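## Task

Place every red block in the basket, entirely inside with nothing jutting past the rim, and leave all non-red blocks out of it. Some red blocks start concealed inside or beneath other objects. At the end the light wooden cabinet's drawer must be completely closed and the metal box's lid fully seated on it. Nothing may count on the robot to hold it in place at the end. Finally open the grippers and pull the arms away.

## Robot and tools

ROBOT. Two 7-joint xArm7 arms, left_arm and right_arm, each with a parallel two-finger gripper. Base poses in the scene frame: left_arm at (+0.039, +0.311, 0) m, quat_wxyz (+0.998, 0, 0, +0.061); right_arm at (-0.019, -0.272, 0) m, quat_wxyz (+0.996, 0, 0, -0.088). Scene frame: origin on the tabletop midway between the arms, +x out over the table, +z up, left_arm on the +y side. The arm names do not indicate image sides.

JOINT ORDER per arm: waist (joint1), shoulder (joint2), upper arm roll (joint3), elbow (joint4), forearm roll (joint5), wrist pitch (joint6), wrist roll (joint7). Ranges in rad: waist and both rolls and wrist roll -6.283 to 6.283, shoulder -2.059 to 2.094, elbow -0.192 to 3.927, wrist pitch -1.693 to 3.142. Real limits may differ by up to 0.010 rad. Load limits (N m): 44.5 for waist and shoulder, 26.7 for joints 3-5, 17.8 for joints 6-7; a carried object adds to them.

GRIPPER. Fingers point along the gripper's +z axis and close along its y axis. end_effector_position is the point between the pads when shut, roughly 2 cm short of the fingertips; closing pushes the tips about 10 mm further along +z.

THE ROW. Every motion command uses one row of 16 numbers, each in [-1, 1]: left_arm's 7 joint values then its gripper opening, then right_arm's 7 joint values then its opening. Always give all 16 even if one arm stays still. Joint values are offsets, not poses: 1.0 equals 2.036 rad. Opening is absolute: +1 fully open, -1 closed.

execute_actions(actions): a list of actions; each action is a table of up to 15 rows, one row per 1/30 s control step; a short table repeats its final row to fill 15 steps. Joint offsets in every row are counted from the joint angles at the beginning of that action (for the call's first action, from the latest reported angles), not from the previous row. An action wanting a joint more than 0.010 rad beyond its range is rejected for both arms; if the first action fails this or any action is malformed, nothing runs. An empty list just returns the state and images. "joint sent to its limit" means a joint was stopped at its true end.

move(target, speed, blocking): target is one 16-number row; its offsets are measured from the Joint positions in the last result that showed them. All joints travel proportionally so they finish together, giving curved gripper paths, lasting 0.5 to 10 s. speed (rad/s, 0.01 to 2, default 0.5) caps the joint with the longest travel. Moves do not avoid obstacles or the other arm. Finger values are applied at the start. With blocking=false you get a result after 0.5 s; check with wait(0), and use wait or stop before sending anything else. The extra line "move:" reports the ending (done, off_target, moving, held, fault), limits=held or limits=none, and each arm's joint farthest from target. Faster moves and targets placed further past a contact strike and press harder.

wait(seconds): 0 to 10; arms keep their last command, a running move continues. stop(): brakes a running move; needs room. zoom_image(camera, region): region [x0, y0, x1, y1] in pixels, at most 504x504, on cam_high, cam_low, cam_left_wrist or cam_right_wrist (all 896x504). read_manual(section): URDF licence text only. finished_scene(scene): ends scene 1 or 2 irreversibly; the goal must hold then.

RESULTS. The state line lists per arm the gripper position (m), quat_wxyz and velocities in the scene frame; reported position can be off, more at far reach. Joint positions / velocities: 7 joints (rad, rad/s) then finger gap in m (0.084 open). Joint targets: what the joints are being driven toward now. grip_measured: opening on the command scale. "joint command not followed" and HELD step readings mean a safety check reduced or blocked targets. Joint torques include offsets and noise. MOTOR HOT warns at 65 °C; at 80 °C an OVER-TEMPERATURE FAULT brakes that arm until cool. Calibration for the four cameras is supplied with intrinsics and world-to-camera transforms; wrist camera poses follow the arm's joints.

MOTION LIMITS. Joint targets move at most 3.14 rad/s, stay within 0.623 rad of measured angles, and are scaled back if the gripper would jump over 70 mm in a step, so large offsets take several actions; resend the unfinished part.

HOLDING. Command an opening clearly under grip_measured to grip; lower squeezes harder (about 24 N per pad max). Sending grip_measured back still grips parts up to about 6 cm wide.

AVOID. Knocking or placing anything off the table (fails the task); arms colliding or pressing each other; drops, slips, slams and hard pushes; joint torque reaching load limits (TORQUE FAULT: the arm backs off, freezes 10 s, rest of call skipped). Occasional disturbances may tug held parts or nudge loose objects. The robot holds its last command while you think.

Each tool is called after "Request:" as a command line: name --argument value for each argument, lists and objects as JSON in quotes; but a table of rows of numbers goes row by row, as --pt "numbers of a row", without its own name.

## Session

Request:
execute_actions --actions '[]'

Scene clock: 0.00 s.
left_arm: end_effector_position=(+0.2588, +0.2264, +0.1673) grip_measured=+1.00 end_effector_quat_wxyz=(-0.067, +0.943, +0.326, +0.030) end_effector_velocity=(-0.000, +0.000, -0.000) end_effector_angular_velocity=(+0.001, +0.001, -0.000) | right_arm: end_effector_position=(+0.6455, -0.3374, +0.1401) grip_measured=+1.00 end_effector_quat_wxyz=(+0.459, -0.450, +0.764, -0.054) end_effector_velocity=(-0.000, +0.000, -0.001) end_effector_angular_velocity=(-0.000, +0.001, +0.001)
Joint names: [waist, shoulder, upper arm roll, elbow, forearm roll, wrist pitch, wrist roll]
Joint positions: left_arm=[-0.327 -0.801 -0.277  0.308 -0.063  1.135 -1.034  0.084] | right_arm=[-0.065  0.474  0.087  1.26   1.725  0.445  0.36   0.084]
Joint velocities: left_arm=[ 0.     0.001 -0.     0.     0.001  0.001 -0.     0.   ] | right_arm=[ 0.     0.002  0.     0.    -0.     0.    -0.001 -0.   ]
Joint torques (N m, as the arm reports them, + toward a larger angle): no reading
Joint targets: left_arm=[-0.327 -0.801 -0.277 0.308 -0.063 1.135 -1.034] | right_arm=[-0.065 0.474 0.087 1.260 1.725 0.445 0.360]

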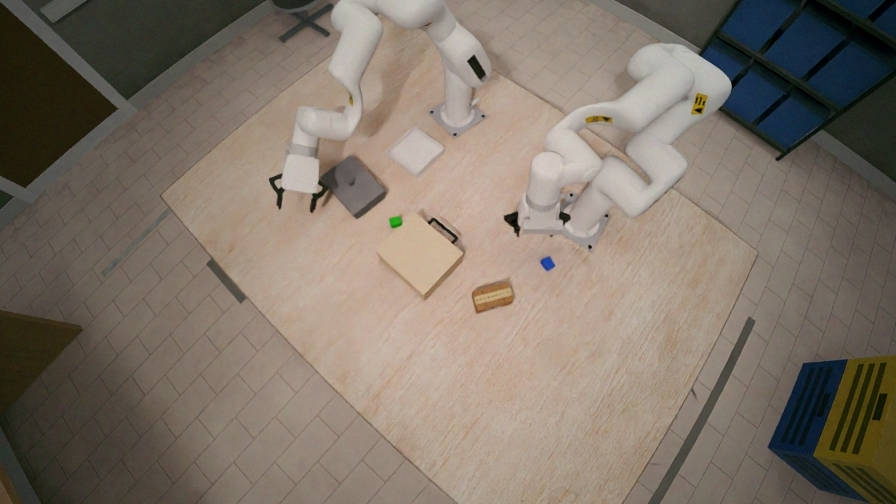

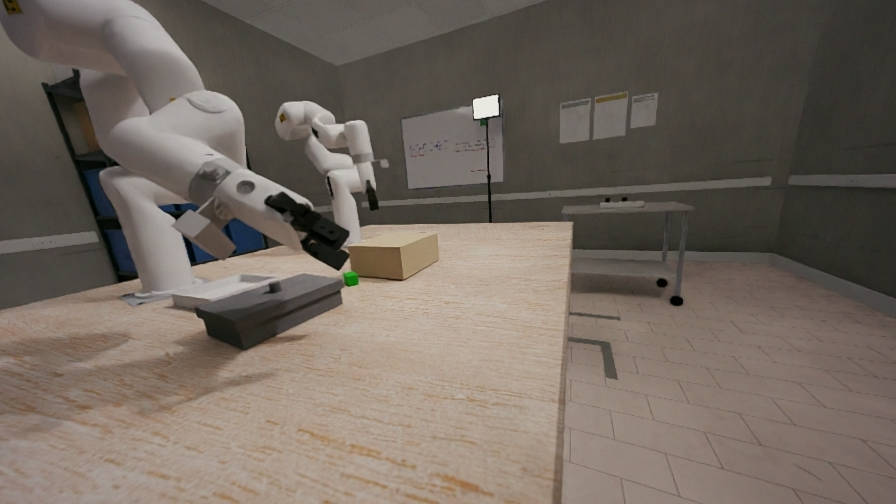

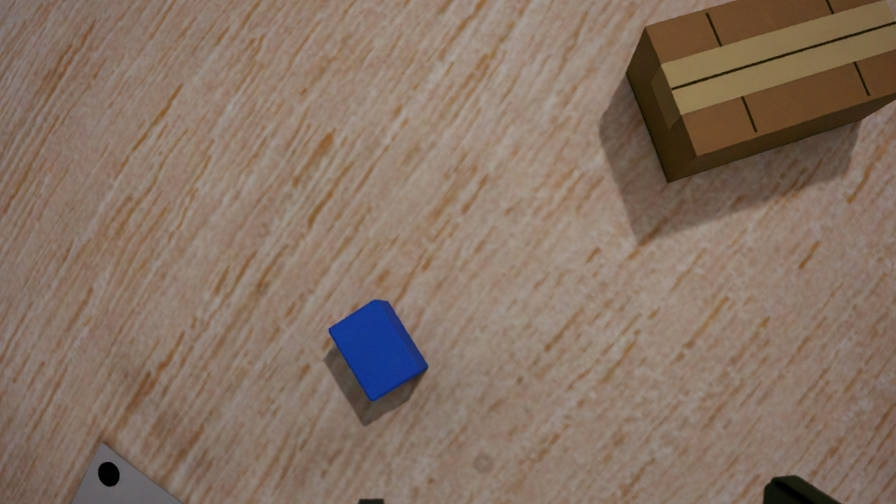

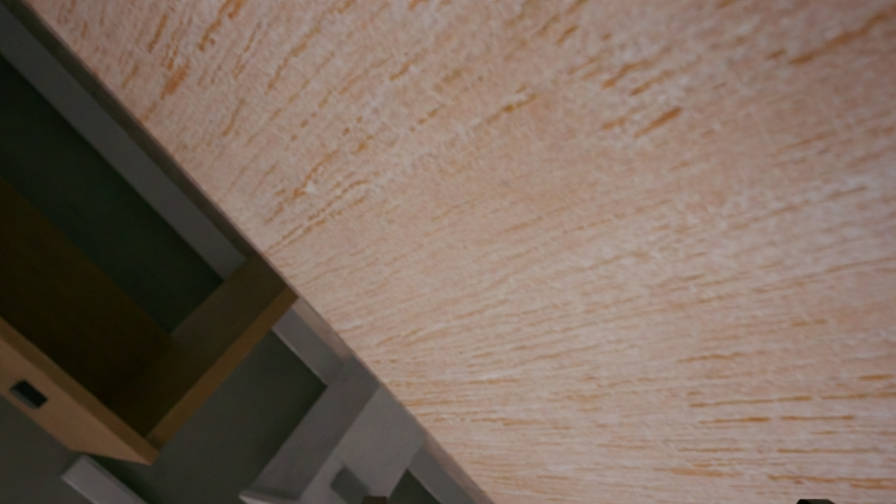

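Request:
zoom_image --camera "cam_high" --region '[290, 110, 590, 330]'

Request:
zoom_image --camera "cam_low" --region '[150, 200, 470, 360]'

Region (290, 110, 590, 330) of cam_high's 896x504 image, scaled by 1.680, with more detail than that image has; it fills the top 370 rows of this view, and the rest is white.

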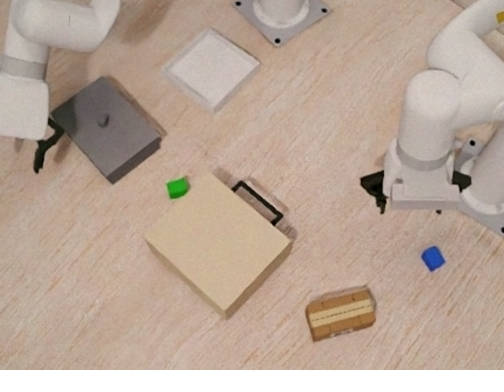

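Region (150, 200, 470, 360) of cam_low's 896x504 image, scaled by 1.575, with more detail than that image has.

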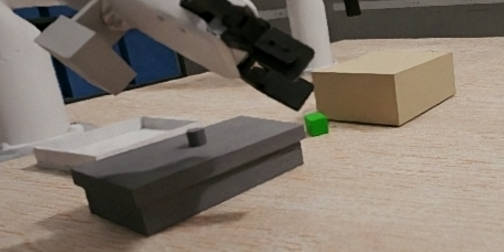

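Request:
move --target '[0.06,0.168,0.136,0.171,0.031,-0.010,0.734,1,0.062,-0.307,-0.043,-0.163,-0.847,0.312,-0.177,1]' --speed 0.7

Scene clock: 19.20 s.
left_arm: end_effector_position=(+0.3733, +0.2835, +0.2203) grip_measured=+1.00 end_effector_quat_wxyz=(-0.000, +0.963, -0.268, +0.000) end_effector_velocity=(+0.000, +0.000, -0.000) end_effector_angular_velocity=(+0.001, +0.000, -0.003) | right_arm: end_effector_position=(+0.4008, -0.3208, +0.2196) grip_measured=+1.00 end_effector_quat_wxyz=(-0.000, +0.998, -0.058, -0.000) end_effector_velocity=(+0.000, +0.000, +0.001) end_effector_angular_velocity=(-0.003, -0.002, +0.001)
Joint names: [waist, shoulder, upper arm roll, elbow, forearm roll, wrist pitch, wrist roll]
Joint positions: left_arm=[-0.205 -0.459 -0.     0.656  0.     1.114  0.46   0.084] | right_arm=[ 0.061 -0.151 -0.     0.928  0.001  1.08  -0.001  0.084]
Joint velocities: left_arm=[ 0.001  0.001 -0.001  0.001  0.001 -0.     0.002 -0.   ] | right_arm=[ 0.    -0.002  0.001  0.001 -0.003  0.001  0.001  0.   ]
Joint torques (N m, as the arm reports them, + toward a larger angle): left_arm=[-2.58 -6.86  0.53 14.23  0.22 -1.5  -0.55] | right_arm=[ -1.03 -14.77  -0.41  16.76  -0.04  -1.54   0.35]
Joint targets: left_arm=[-0.205 -0.459 -0.000 0.656 0.000 1.114 0.461] | right_arm=[0.061 -0.151 -0.000 0.928 0.001 1.080 -0.001]
move: done; limits=none; left_arm: farthest joint: the waist, 0.000 radians from its target (0.122 radians at the start); right_arm: farthest joint: the waist, 0.000 radians from its target (0.127 radians at the start)
camera_calibration (this result's frames):
cam_left_wrist: T_world_to_cam=[[-0.524584, -0.851357, 0.001978, 0.472428], [-0.851357, 0.524586, 0.00100173, 0.237127], [-0.00189046, -0.00115849, -0.999998, 0.347667], [0, 0, 0, 1]] pos_world=[0.450365, 0.278214, 0.346495]
cam_right_wrist: T_world_to_cam=[[-0.116527, -0.993187, 0.000416809, -0.2407], [-0.993171, 0.116522, -0.00588685, 0.499601], [0.00579817, -0.00109994, -0.999983, 0.344043], [0, 0, 0, 1]] pos_world=[0.466146, -0.296896, 0.347078]

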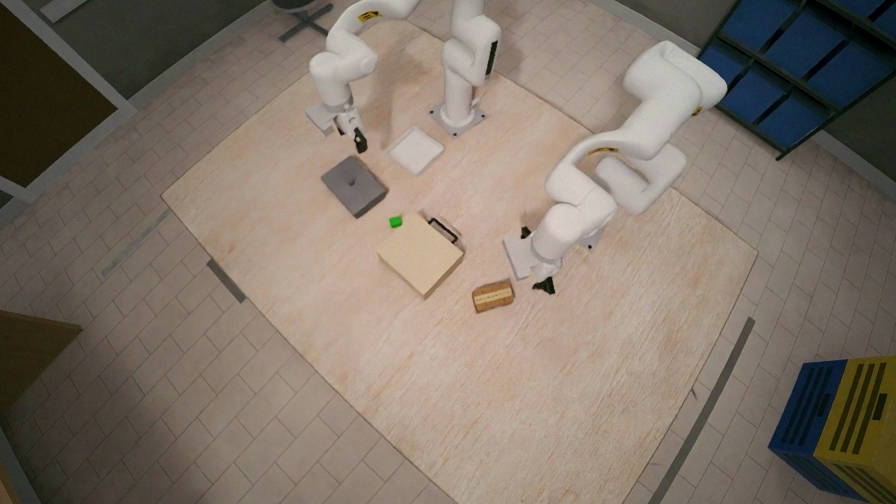

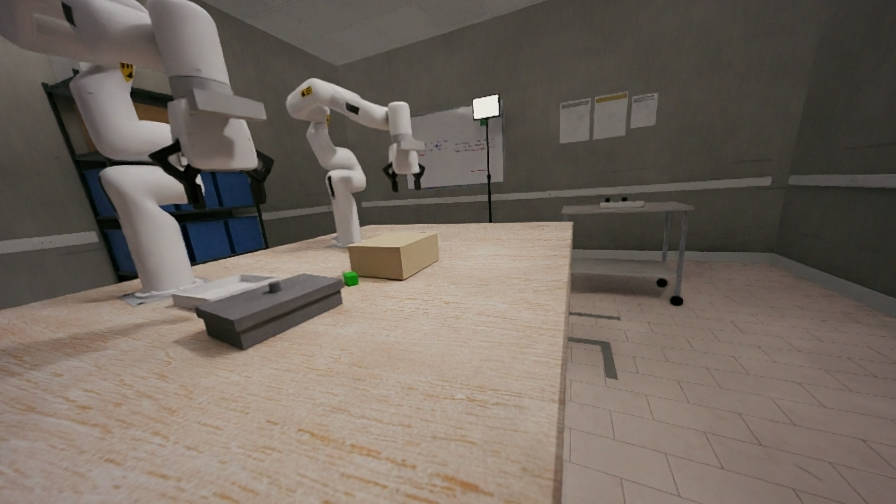

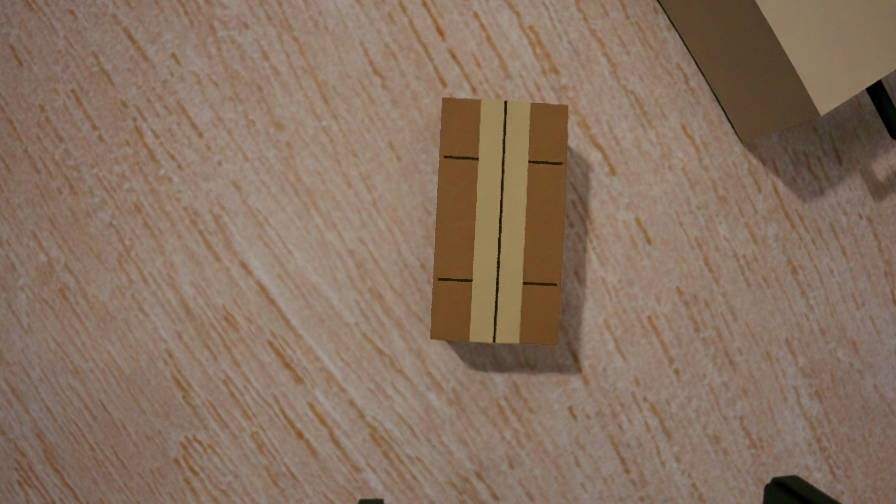

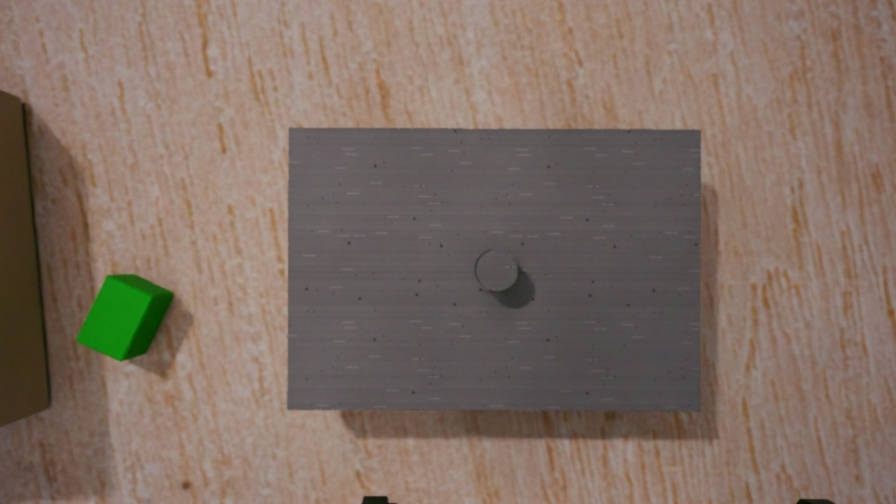

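Request:
move --target '[-0.032,0.2417,0,0.0297,0,-0.2114,-0.0064,1,0.0103,0.1811,0,0.0152,0,-0.1664,0.0108,0]'

Request:
zoom_image --camera "cam_low" --region '[180, 200, 380, 350]'

Scene clock: 26.03 s.
left_arm: end_effector_position=(+0.4493, +0.2501, +0.0901) grip_measured=+1.00 end_effector_quat_wxyz=(-0.000, +0.956, -0.293, -0.000) end_effector_velocity=(-0.001, -0.000, -0.002) end_effector_angular_velocity=(+0.000, +0.003, -0.000) | right_arm: end_effector_position=(+0.4585, -0.3175, +0.0903) grip_measured=-0.01 end_effector_quat_wxyz=(-0.000, +0.998, -0.059, +0.000) end_effector_velocity=(+0.000, -0.000, -0.001) end_effector_angular_velocity=(-0.000, +0.001, -0.000)
Joint names: [waist, shoulder, upper arm roll, elbow, forearm roll, wrist pitch, wrist roll]
Joint positions: left_arm=[-0.27   0.033 -0.     0.717  0.     0.684  0.447  0.084] | right_arm=[ 0.082  0.217 -0.     0.959  0.001  0.741  0.021  0.044]
Joint velocities: left_arm=[-0.001  0.005 -0.    -0.    -0.    -0.002 -0.     0.   ] | right_arm=[ 0.     0.003 -0.001  0.001 -0.    -0.001 -0.    -0.   ]
Joint torques (N m, as the arm reports them, + toward a larger angle): left_arm=[ -2.73 -12.79   0.25  12.09   0.23  -1.45  -0.62] | right_arm=[ -0.58 -20.72  -0.65  14.94  -0.27  -1.41   0.37]
Joint targets: left_arm=[-0.270 0.033 -0.000 0.717 0.000 0.684 0.447] | right_arm=[0.082 0.218 -0.000 0.959 0.001 0.741 0.021]
move: done; limits=none; left_arm: farthest joint: the waist, 0.000 radians from its target (0.065 radians at the start); right_arm: farthest joint: the waist, 0.000 radians from its target (0.021 radians at the start)
camera_calibration (this result's frames):
cam_left_wrist: T_world_to_cam=[[-0.568224, -0.82287, 0.00243722, 0.496579], [-0.822869, 0.568229, 0.00159162, 0.295692], [-0.0026946, -0.00110111, -0.999996, 0.217942], [0, 0, 0, 1]] pos_world=[0.526072, 0.24084, 0.21626]
cam_right_wrist: T_world_to_cam=[[-0.117826, -0.993034, 0.00071356, -0.230047], [-0.993008, 0.117817, -0.00732186, 0.55618], [0.00718679, -0.00157127, -0.999973, 0.213546], [0, 0, 0, 1]] pos_world=[0.523651, -0.293637, 0.217776]

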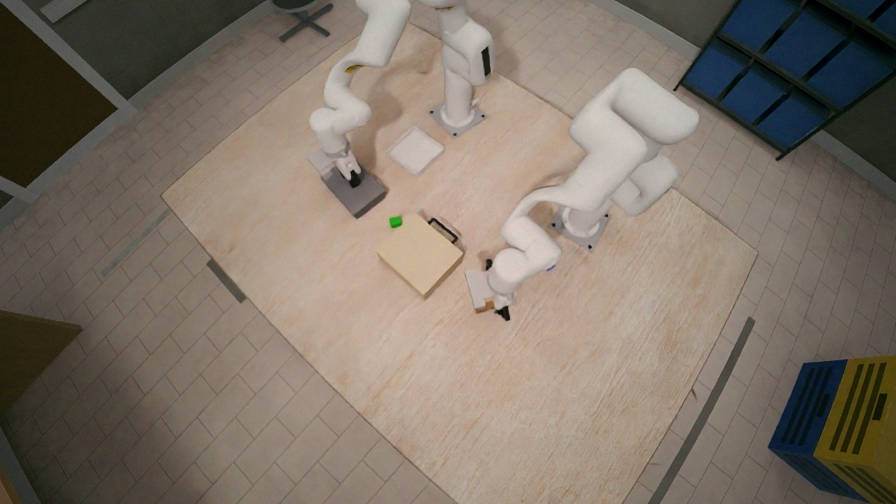

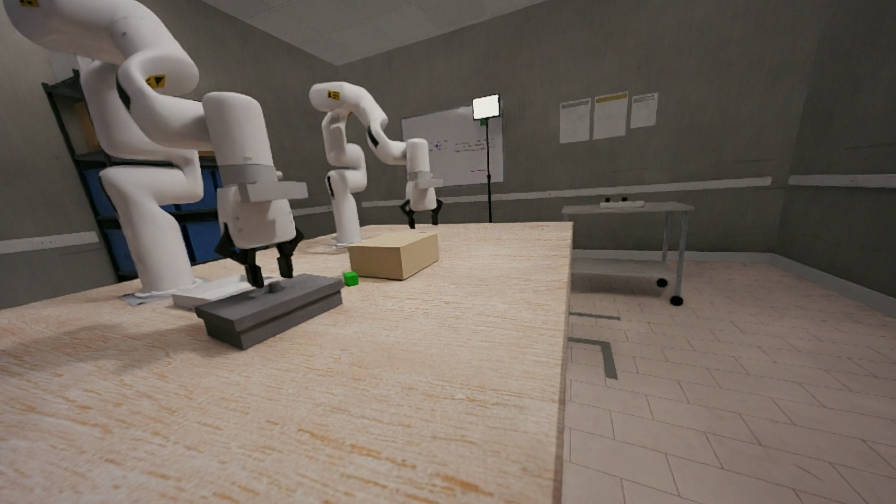

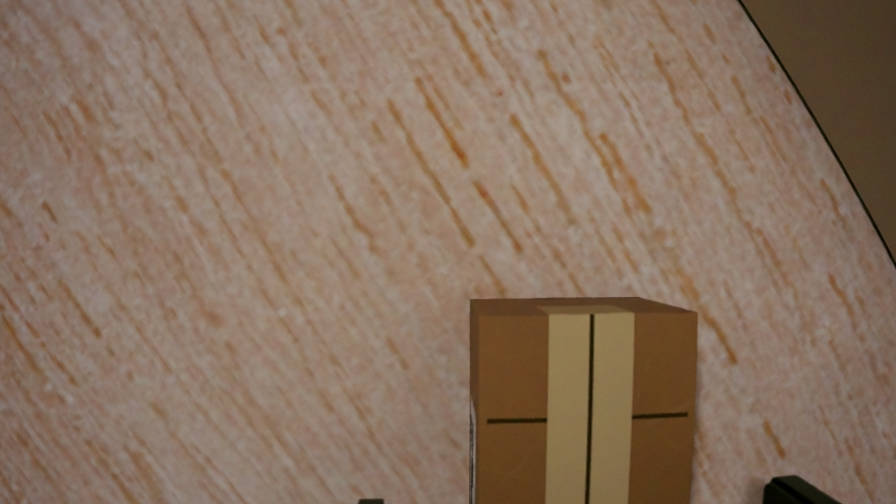

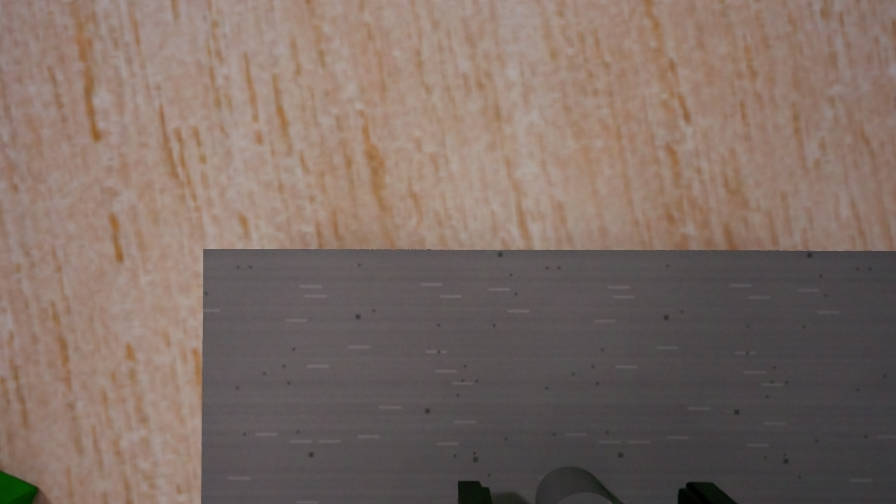

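Region (180, 200, 380, 350) of cam_low's 896x504 image, scaled by 2.520, with more detail than that image has; it fills the top 378 rows of this view, and the rest is white.

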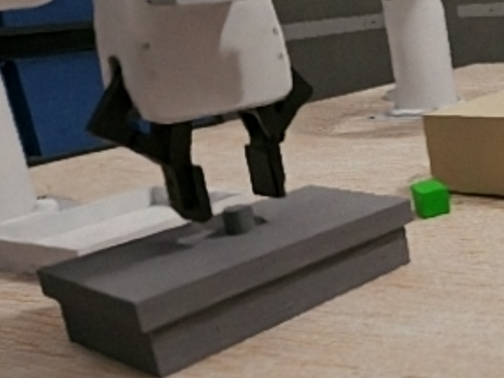

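Request:
move --target '[-0.006,0.0558,0,-0.0123,0,-0.0681,-0.006,1,0,0.0128,0,-0.0043,0,-0.017,0,0]' --speed 0.15

Request:
execute_actions --actions '[[[0,0,0,0,0,0,0,0.5,0,0,0,0,0,0,0,-0.4]],[[0,0,0,0,0,0,0,0.2,0,0,0,0,0,0,0,-0.7]],[[0,0,0,0,0,0,0,-0.3,0,0,0,0,0,0,0,-1]]]'

Request:
move --target '[0,-0.09,0,0.027,0,0.117,0,-0.3,0,-0.06,0,0.031,0,0.091,0,-1]' --speed 0.15

Scene clock: 33.33 s.
left_arm: end_effector_position=(+0.4487, +0.2451, +0.0452) grip_measured=+1.00 end_effector_quat_wxyz=(-0.000, +0.956, -0.293, +0.000) end_effector_velocity=(-0.000, +0.000, -0.001) end_effector_angular_velocity=(+0.002, +0.001, -0.002) | right_arm: end_effector_position=(+0.4584, -0.3175, +0.0773) grip_measured=-0.01 end_effector_quat_wxyz=(-0.000, +0.998, -0.059, +0.000) end_effector_velocity=(-0.001, -0.000, -0.001) end_effector_angular_velocity=(+0.000, +0.002, -0.001)
Joint names: [waist, shoulder, upper arm roll, elbow, forearm roll, wrist pitch, wrist roll]
Joint positions: left_arm=[-0.282  0.146 -0.     0.692  0.     0.545  0.435  0.084] | right_arm=[ 0.082  0.243 -0.     0.95   0.001  0.707  0.021  0.044]
Joint velocities: left_arm=[-0.     0.002  0.001 -0.001  0.003 -0.002  0.    -0.   ] | right_arm=[-0.     0.001 -0.001 -0.001  0.    -0.001  0.     0.   ]
Joint torques (N m, as the arm reports them, + toward a larger angle): left_arm=[ -2.54 -13.64   0.02  10.93   0.17  -1.47  -0.69] | right_arm=[ -0.99 -20.49  -0.52  14.71  -0.17  -1.49   0.53]
Joint targets: left_arm=[-0.282 0.146 -0.000 0.692 0.000 0.545 0.435] | right_arm=[0.082 0.243 -0.000 0.950 0.001 0.707 0.021]
move: done; limits=none; left_arm: farthest joint: the waist, 0.000 radians from its target (0.012 radians at the start); right_arm: farthest joint: the waist, 0.000 radians from its target (0.000 radians at the start)
camera_calibration (this result's frames):
cam_left_wrist: T_world_to_cam=[[-0.568218, -0.822875, 0.00232673, 0.492198], [-0.822875, 0.568221, 0.00127037, 0.298106], [-0.00236746, -0.00119276, -0.999996, 0.172947], [0, 0, 0, 1]] pos_world=[0.525389, 0.235834, 0.171422]
cam_right_wrist: T_world_to_cam=[[-0.117848, -0.993031, 0.000749309, -0.230041], [-0.993006, 0.11784, -0.00721421, 0.556042], [0.00707564, -0.00159425, -0.999974, 0.200633], [0, 0, 0, 1]] pos_world=[0.523624, -0.293642, 0.204812]

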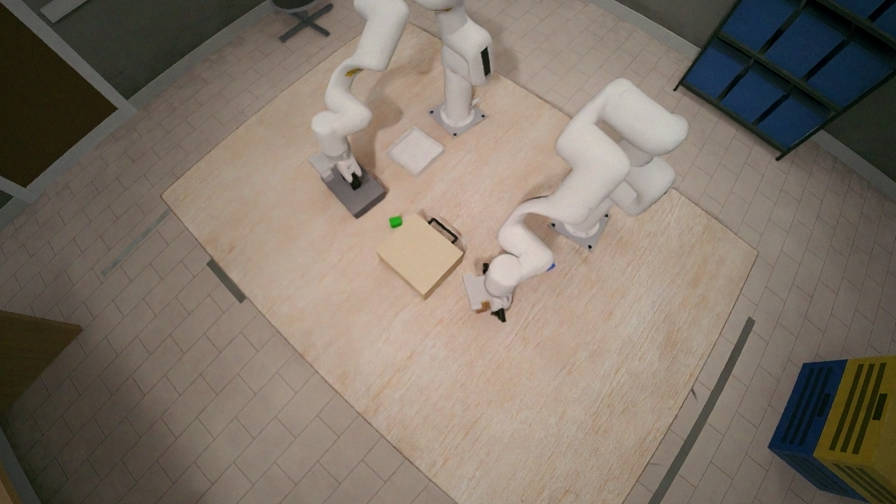

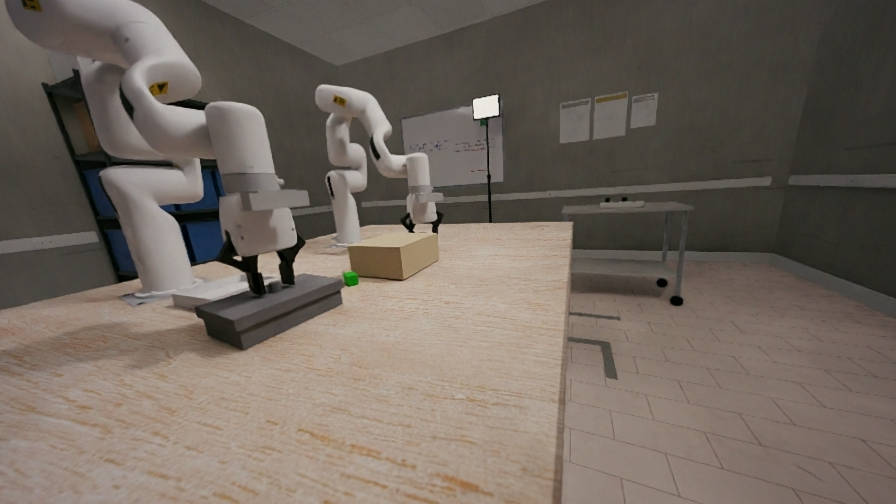

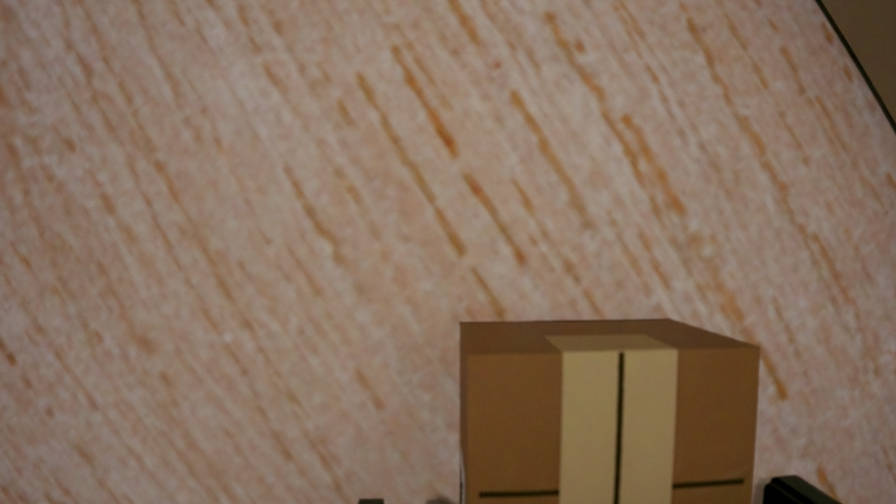

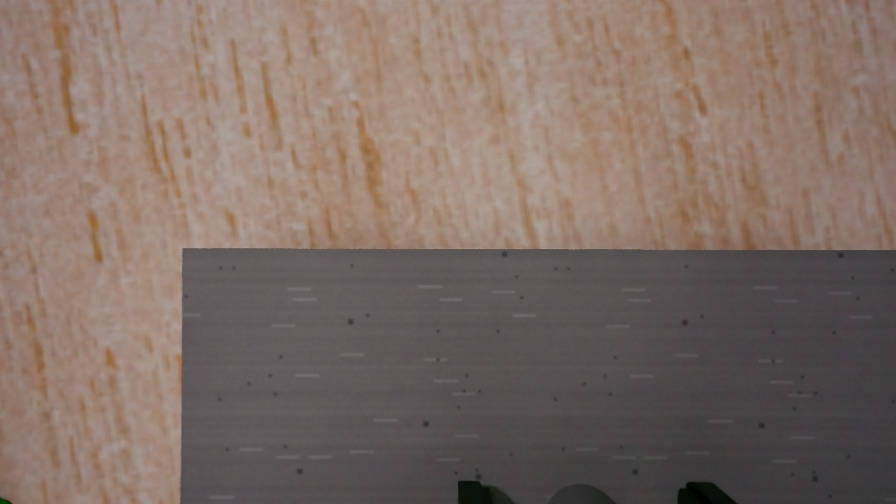

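Scene clock: 34.83 s.
left_arm: end_effector_position=(+0.4487, +0.2451, +0.0453) grip_measured=+0.29 end_effector_quat_wxyz=(-0.000, +0.956, -0.293, +0.000) end_effector_velocity=(+0.000, +0.000, -0.000) end_effector_angular_velocity=(+0.001, +0.000, -0.002) | right_arm: end_effector_position=(+0.4584, -0.3176, +0.0773) grip_measured=-0.61 end_effector_quat_wxyz=(-0.000, +0.998, -0.059, +0.000) end_effector_velocity=(+0.000, +0.000, +0.000) end_effector_angular_velocity=(-0.000, -0.001, +0.002)
Joint names: [waist, shoulder, upper arm roll, elbow, forearm roll, wrist pitch, wrist roll]
Joint positions: left_arm=[-0.282  0.146 -0.     0.692  0.     0.545  0.435  0.057] | right_arm=[ 0.082  0.243 -0.     0.95   0.001  0.707  0.021  0.017]
Joint velocities: left_arm=[ 0.     0.    -0.     0.     0.002  0.     0.    -0.   ] | right_arm=[-0.    -0.     0.001  0.001 -0.001  0.    -0.     0.   ]
Joint torques (N m, as the arm reports them, + toward a larger angle): left_arm=[ -2.76 -13.54  -0.07  10.74   0.27  -1.42  -0.56] | right_arm=[ -0.79 -20.8   -0.53  14.46   0.05  -1.52   0.39]
Joint targets: left_arm=[-0.282 0.146 -0.000 0.692 0.000 0.545 0.435] | right_arm=[0.082 0.243 -0.000 0.950 0.001 0.707 0.021]
Step readings (joint positions; steps 1 to 15: 1st action; 16 to 30: 2nd action; 31 to 45: 3rd action):
0: left_arm=[-0.282 0.146 -0.000 0.692 0.000 0.545 0.435] | right_arm=[0.082 0.243 -0.000 0.950 0.001 0.707 0.021]
1: left_arm=[-0.282 0.146 -0.000 0.692 0.000 0.545 0.435] | right_arm=[0.082 0.243 -0.000 0.950 0.001 0.707 0.021]
2: left_arm=[-0.282 0.146 -0.000 0.692 0.000 0.545 0.435] | right_arm=[0.082 0.243 -0.000 0.950 0.001 0.707 0.021]
4: left_arm=[-0.282 0.146 -0.000 0.692 0.000 0.545 0.435] | right_arm=[0.082 0.243 -0.000 0.950 0.001 0.707 0.021]
8: left_arm=[-0.282 0.146 -0.000 0.692 0.000 0.545 0.435] | right_arm=[0.082 0.243 -0.000 0.950 0.001 0.707 0.021]
15: left_arm=[-0.282 0.146 -0.000 0.692 0.000 0.545 0.435] | right_arm=[0.082 0.243 -0.000 0.950 0.001 0.707 0.021]
16: left_arm=[-0.282 0.146 -0.000 0.692 0.000 0.545 0.435] | right_arm=[0.082 0.243 -0.000 0.950 0.001 0.707 0.021]
17: left_arm=[-0.282 0.146 -0.000 0.692 0.000 0.545 0.435] | right_arm=[0.082 0.243 -0.000 0.950 0.001 0.707 0.021]
19: left_arm=[-0.282 0.146 -0.000 0.692 0.000 0.545 0.435] | right_arm=[0.082 0.243 -0.000 0.950 0.001 0.707 0.021]
23: left_arm=[-0.282 0.146 -0.000 0.692 0.000 0.545 0.435] | right_arm=[0.082 0.243 -0.000 0.950 0.001 0.707 0.021]
30: left_arm=[-0.282 0.146 -0.000 0.692 0.000 0.545 0.435] | right_arm=[0.082 0.243 -0.000 0.950 0.001 0.707 0.021]
31: left_arm=[-0.282 0.146 -0.000 0.692 0.000 0.545 0.435] | right_arm=[0.082 0.243 -0.000 0.950 0.001 0.707 0.021]
32: left_arm=[-0.282 0.146 -0.000 0.692 0.000 0.545 0.435] | right_arm=[0.082 0.243 -0.000 0.950 0.001 0.707 0.021]
34: left_arm=[-0.282 0.146 -0.000 0.692 0.000 0.545 0.435] | right_arm=[0.082 0.243 -0.000 0.950 0.001 0.707 0.021]
38: left_arm=[-0.282 0.146 -0.000 0.692 0.000 0.545 0.435] | right_arm=[0.082 0.243 -0.000 0.950 0.001 0.707 0.021]
45: Joint positions above
camera_calibration (this result's frames):
cam_left_wrist: T_world_to_cam=[[-0.568225, -0.82287, 0.00226732, 0.492218], [-0.82287, 0.568229, 0.00113393, 0.298159], [-0.00222143, -0.00122138, -0.999997, 0.172935], [0, 0, 0, 1]] pos_world=[0.525421, 0.23582, 0.17148]
cam_right_wrist: T_world_to_cam=[[-0.117909, -0.993024, 0.000763838, -0.230047], [-0.992999, 0.1179, -0.00726271, 0.556077], [0.00712199, -0.00161483, -0.999973, 0.200624], [0, 0, 0, 1]] pos_world=[0.523631, -0.29368, 0.204833]

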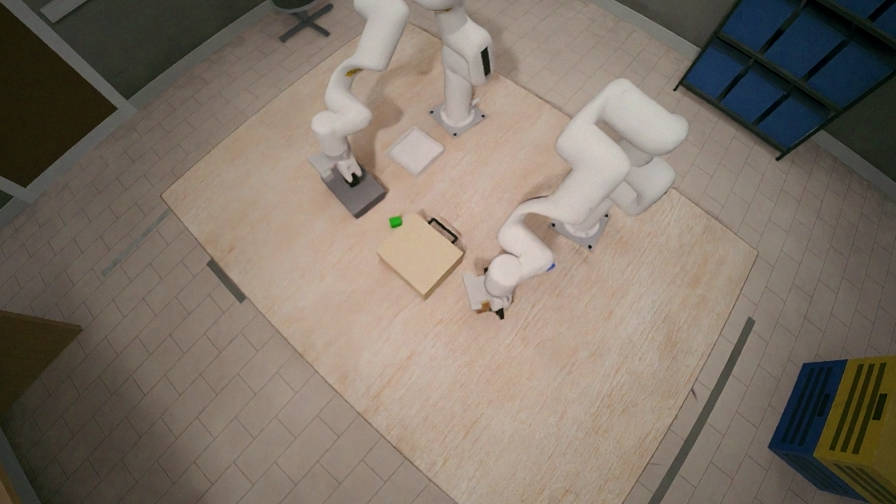

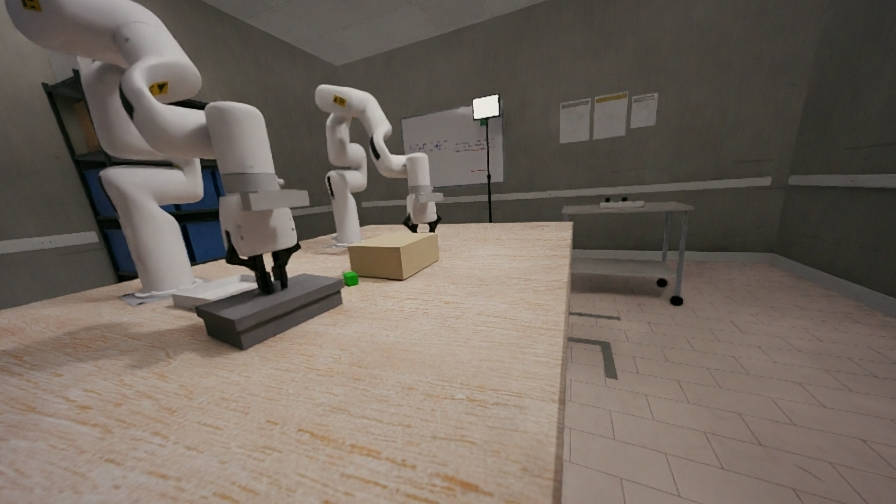

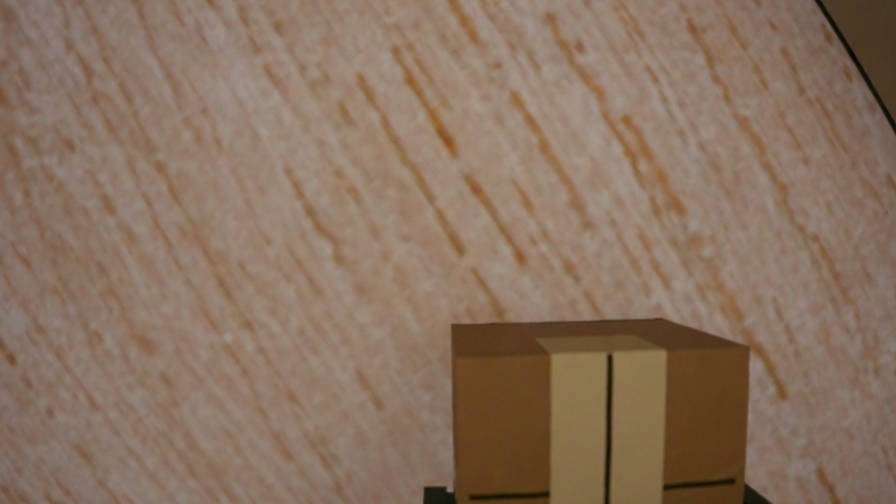

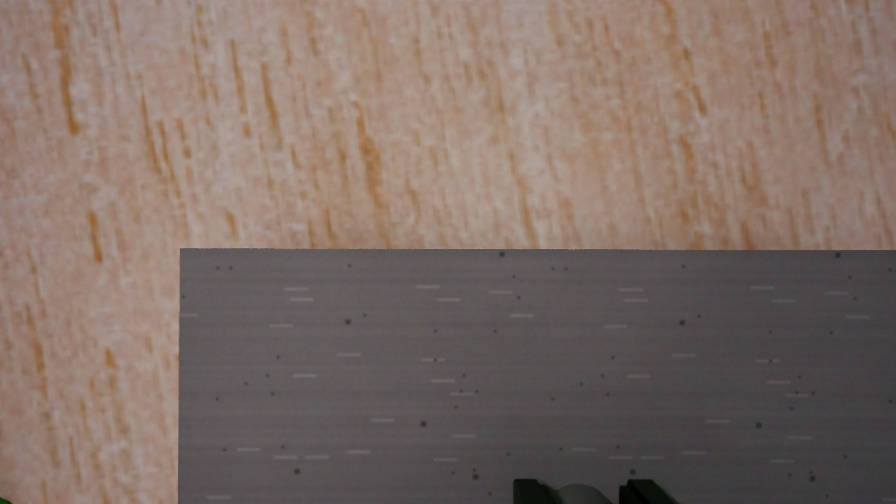

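Scene clock: 36.87 s.
left_arm: end_effector_position=(+0.4483, +0.2452, +0.1223) grip_measured=+0.29 end_effector_quat_wxyz=(-0.000, +0.956, -0.293, -0.000) end_effector_velocity=(+0.001, -0.000, +0.001) end_effector_angular_velocity=(-0.000, -0.001, +0.001) | right_arm: end_effector_position=(+0.4582, -0.3175, +0.1453) grip_measured=-0.61 end_effector_quat_wxyz=(-0.000, +0.998, -0.059, +0.000) end_effector_velocity=(+0.001, +0.001, +0.002) end_effector_angular_velocity=(+0.000, -0.003, +0.001)
Joint names: [waist, shoulder, upper arm roll, elbow, forearm roll, wrist pitch, wrist roll]
Joint positions: left_arm=[-0.282 -0.037 -0.     0.747  0.     0.783  0.435  0.057] | right_arm=[ 0.082  0.121 -0.     1.013  0.001  0.892  0.021  0.017]
Joint velocities: left_arm=[-0.    -0.001  0.     0.001 -0.     0.001 -0.    -0.   ] | right_arm=[ 0.    -0.002  0.001  0.002  0.     0.001 -0.    -0.   ]
Joint torques (N m, as the arm reports them, + toward a larger angle): left_arm=[ -2.68 -12.22   0.07  12.69   0.19  -1.44  -0.63] | right_arm=[ -0.84 -20.53  -0.54  16.58  -0.03  -1.78   0.55]
Joint targets: left_arm=[-0.282 -0.037 -0.000 0.747 0.000 0.784 0.435] | right_arm=[0.082 0.121 -0.000 1.013 0.001 0.892 0.021]
move: done; limits=none; left_arm: farthest joint: the waist, 0.000 radians from its target (0.000 radians at the start); right_arm: farthest joint: the waist, 0.000 radians from its target (0.000 radians at the start)
camera_calibration (this result's frames):
cam_left_wrist: T_world_to_cam=[[-0.568193, -0.822892, 0.00235479, 0.49187], [-0.822891, 0.568197, 0.00147389, 0.297677], [-0.00255084, -0.00110028, -0.999996, 0.250074], [0, 0, 0, 1]] pos_world=[0.525071, 0.235892, 0.248476]
cam_right_wrist: T_world_to_cam=[[-0.117782, -0.993039, 0.000604601, -0.230093], [-0.993016, 0.117775, -0.00693731, 0.556265], [0.00681781, -0.00141746, -0.999976, 0.268854], [0, 0, 0, 1]] pos_world=[0.523447, -0.293624, 0.272846]

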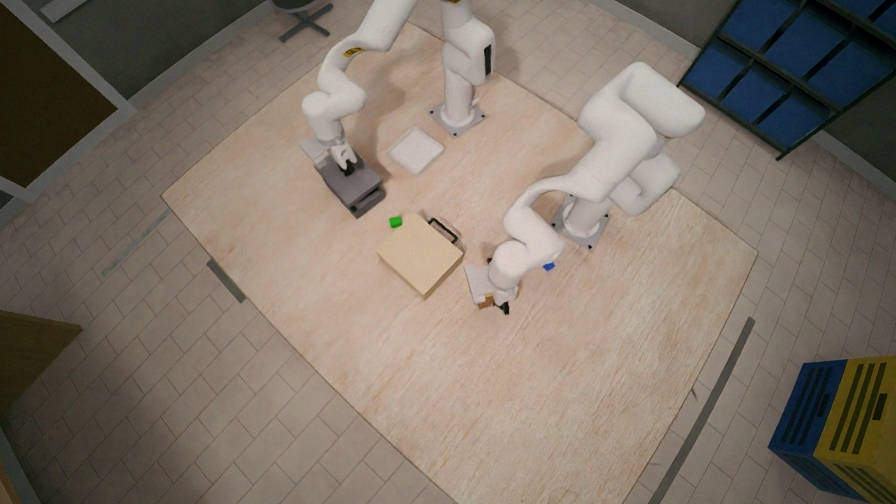

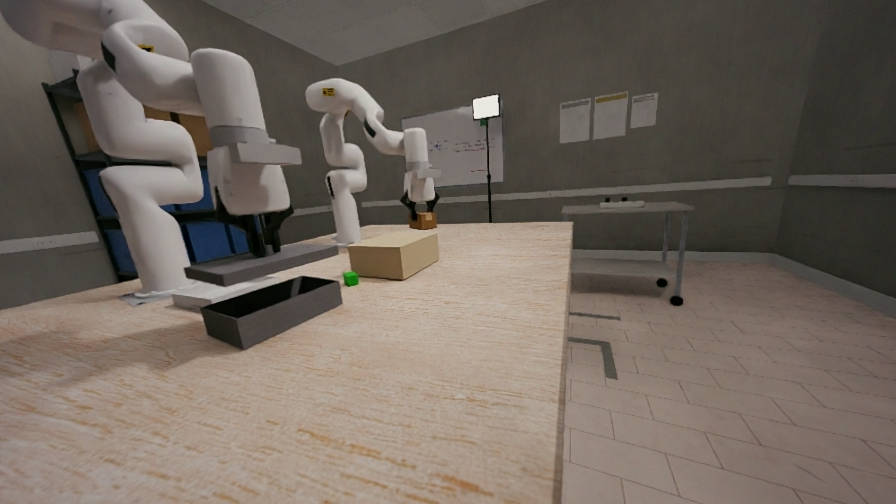

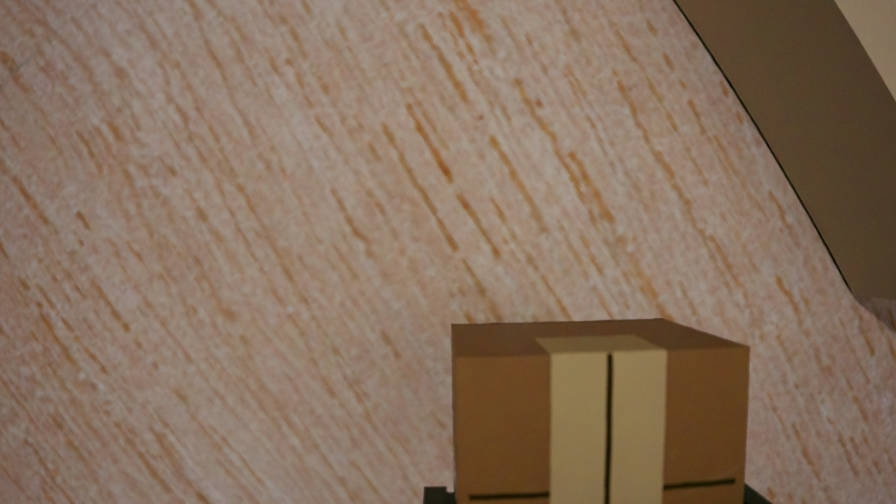

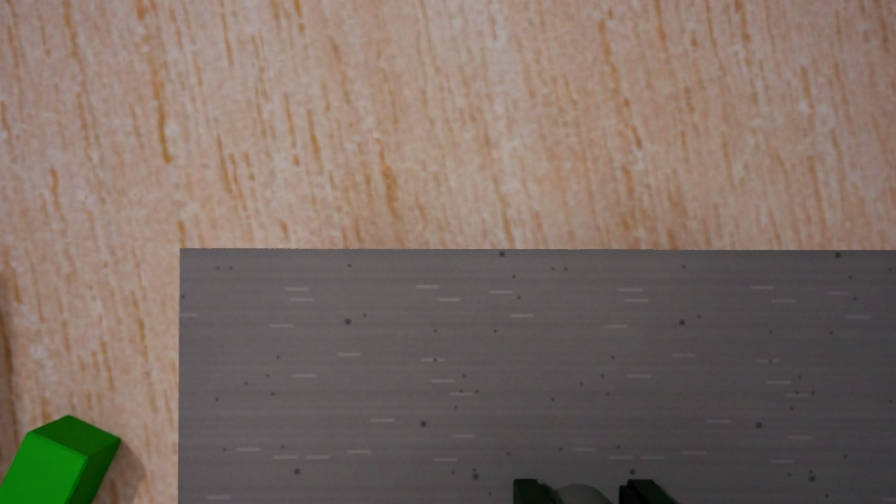

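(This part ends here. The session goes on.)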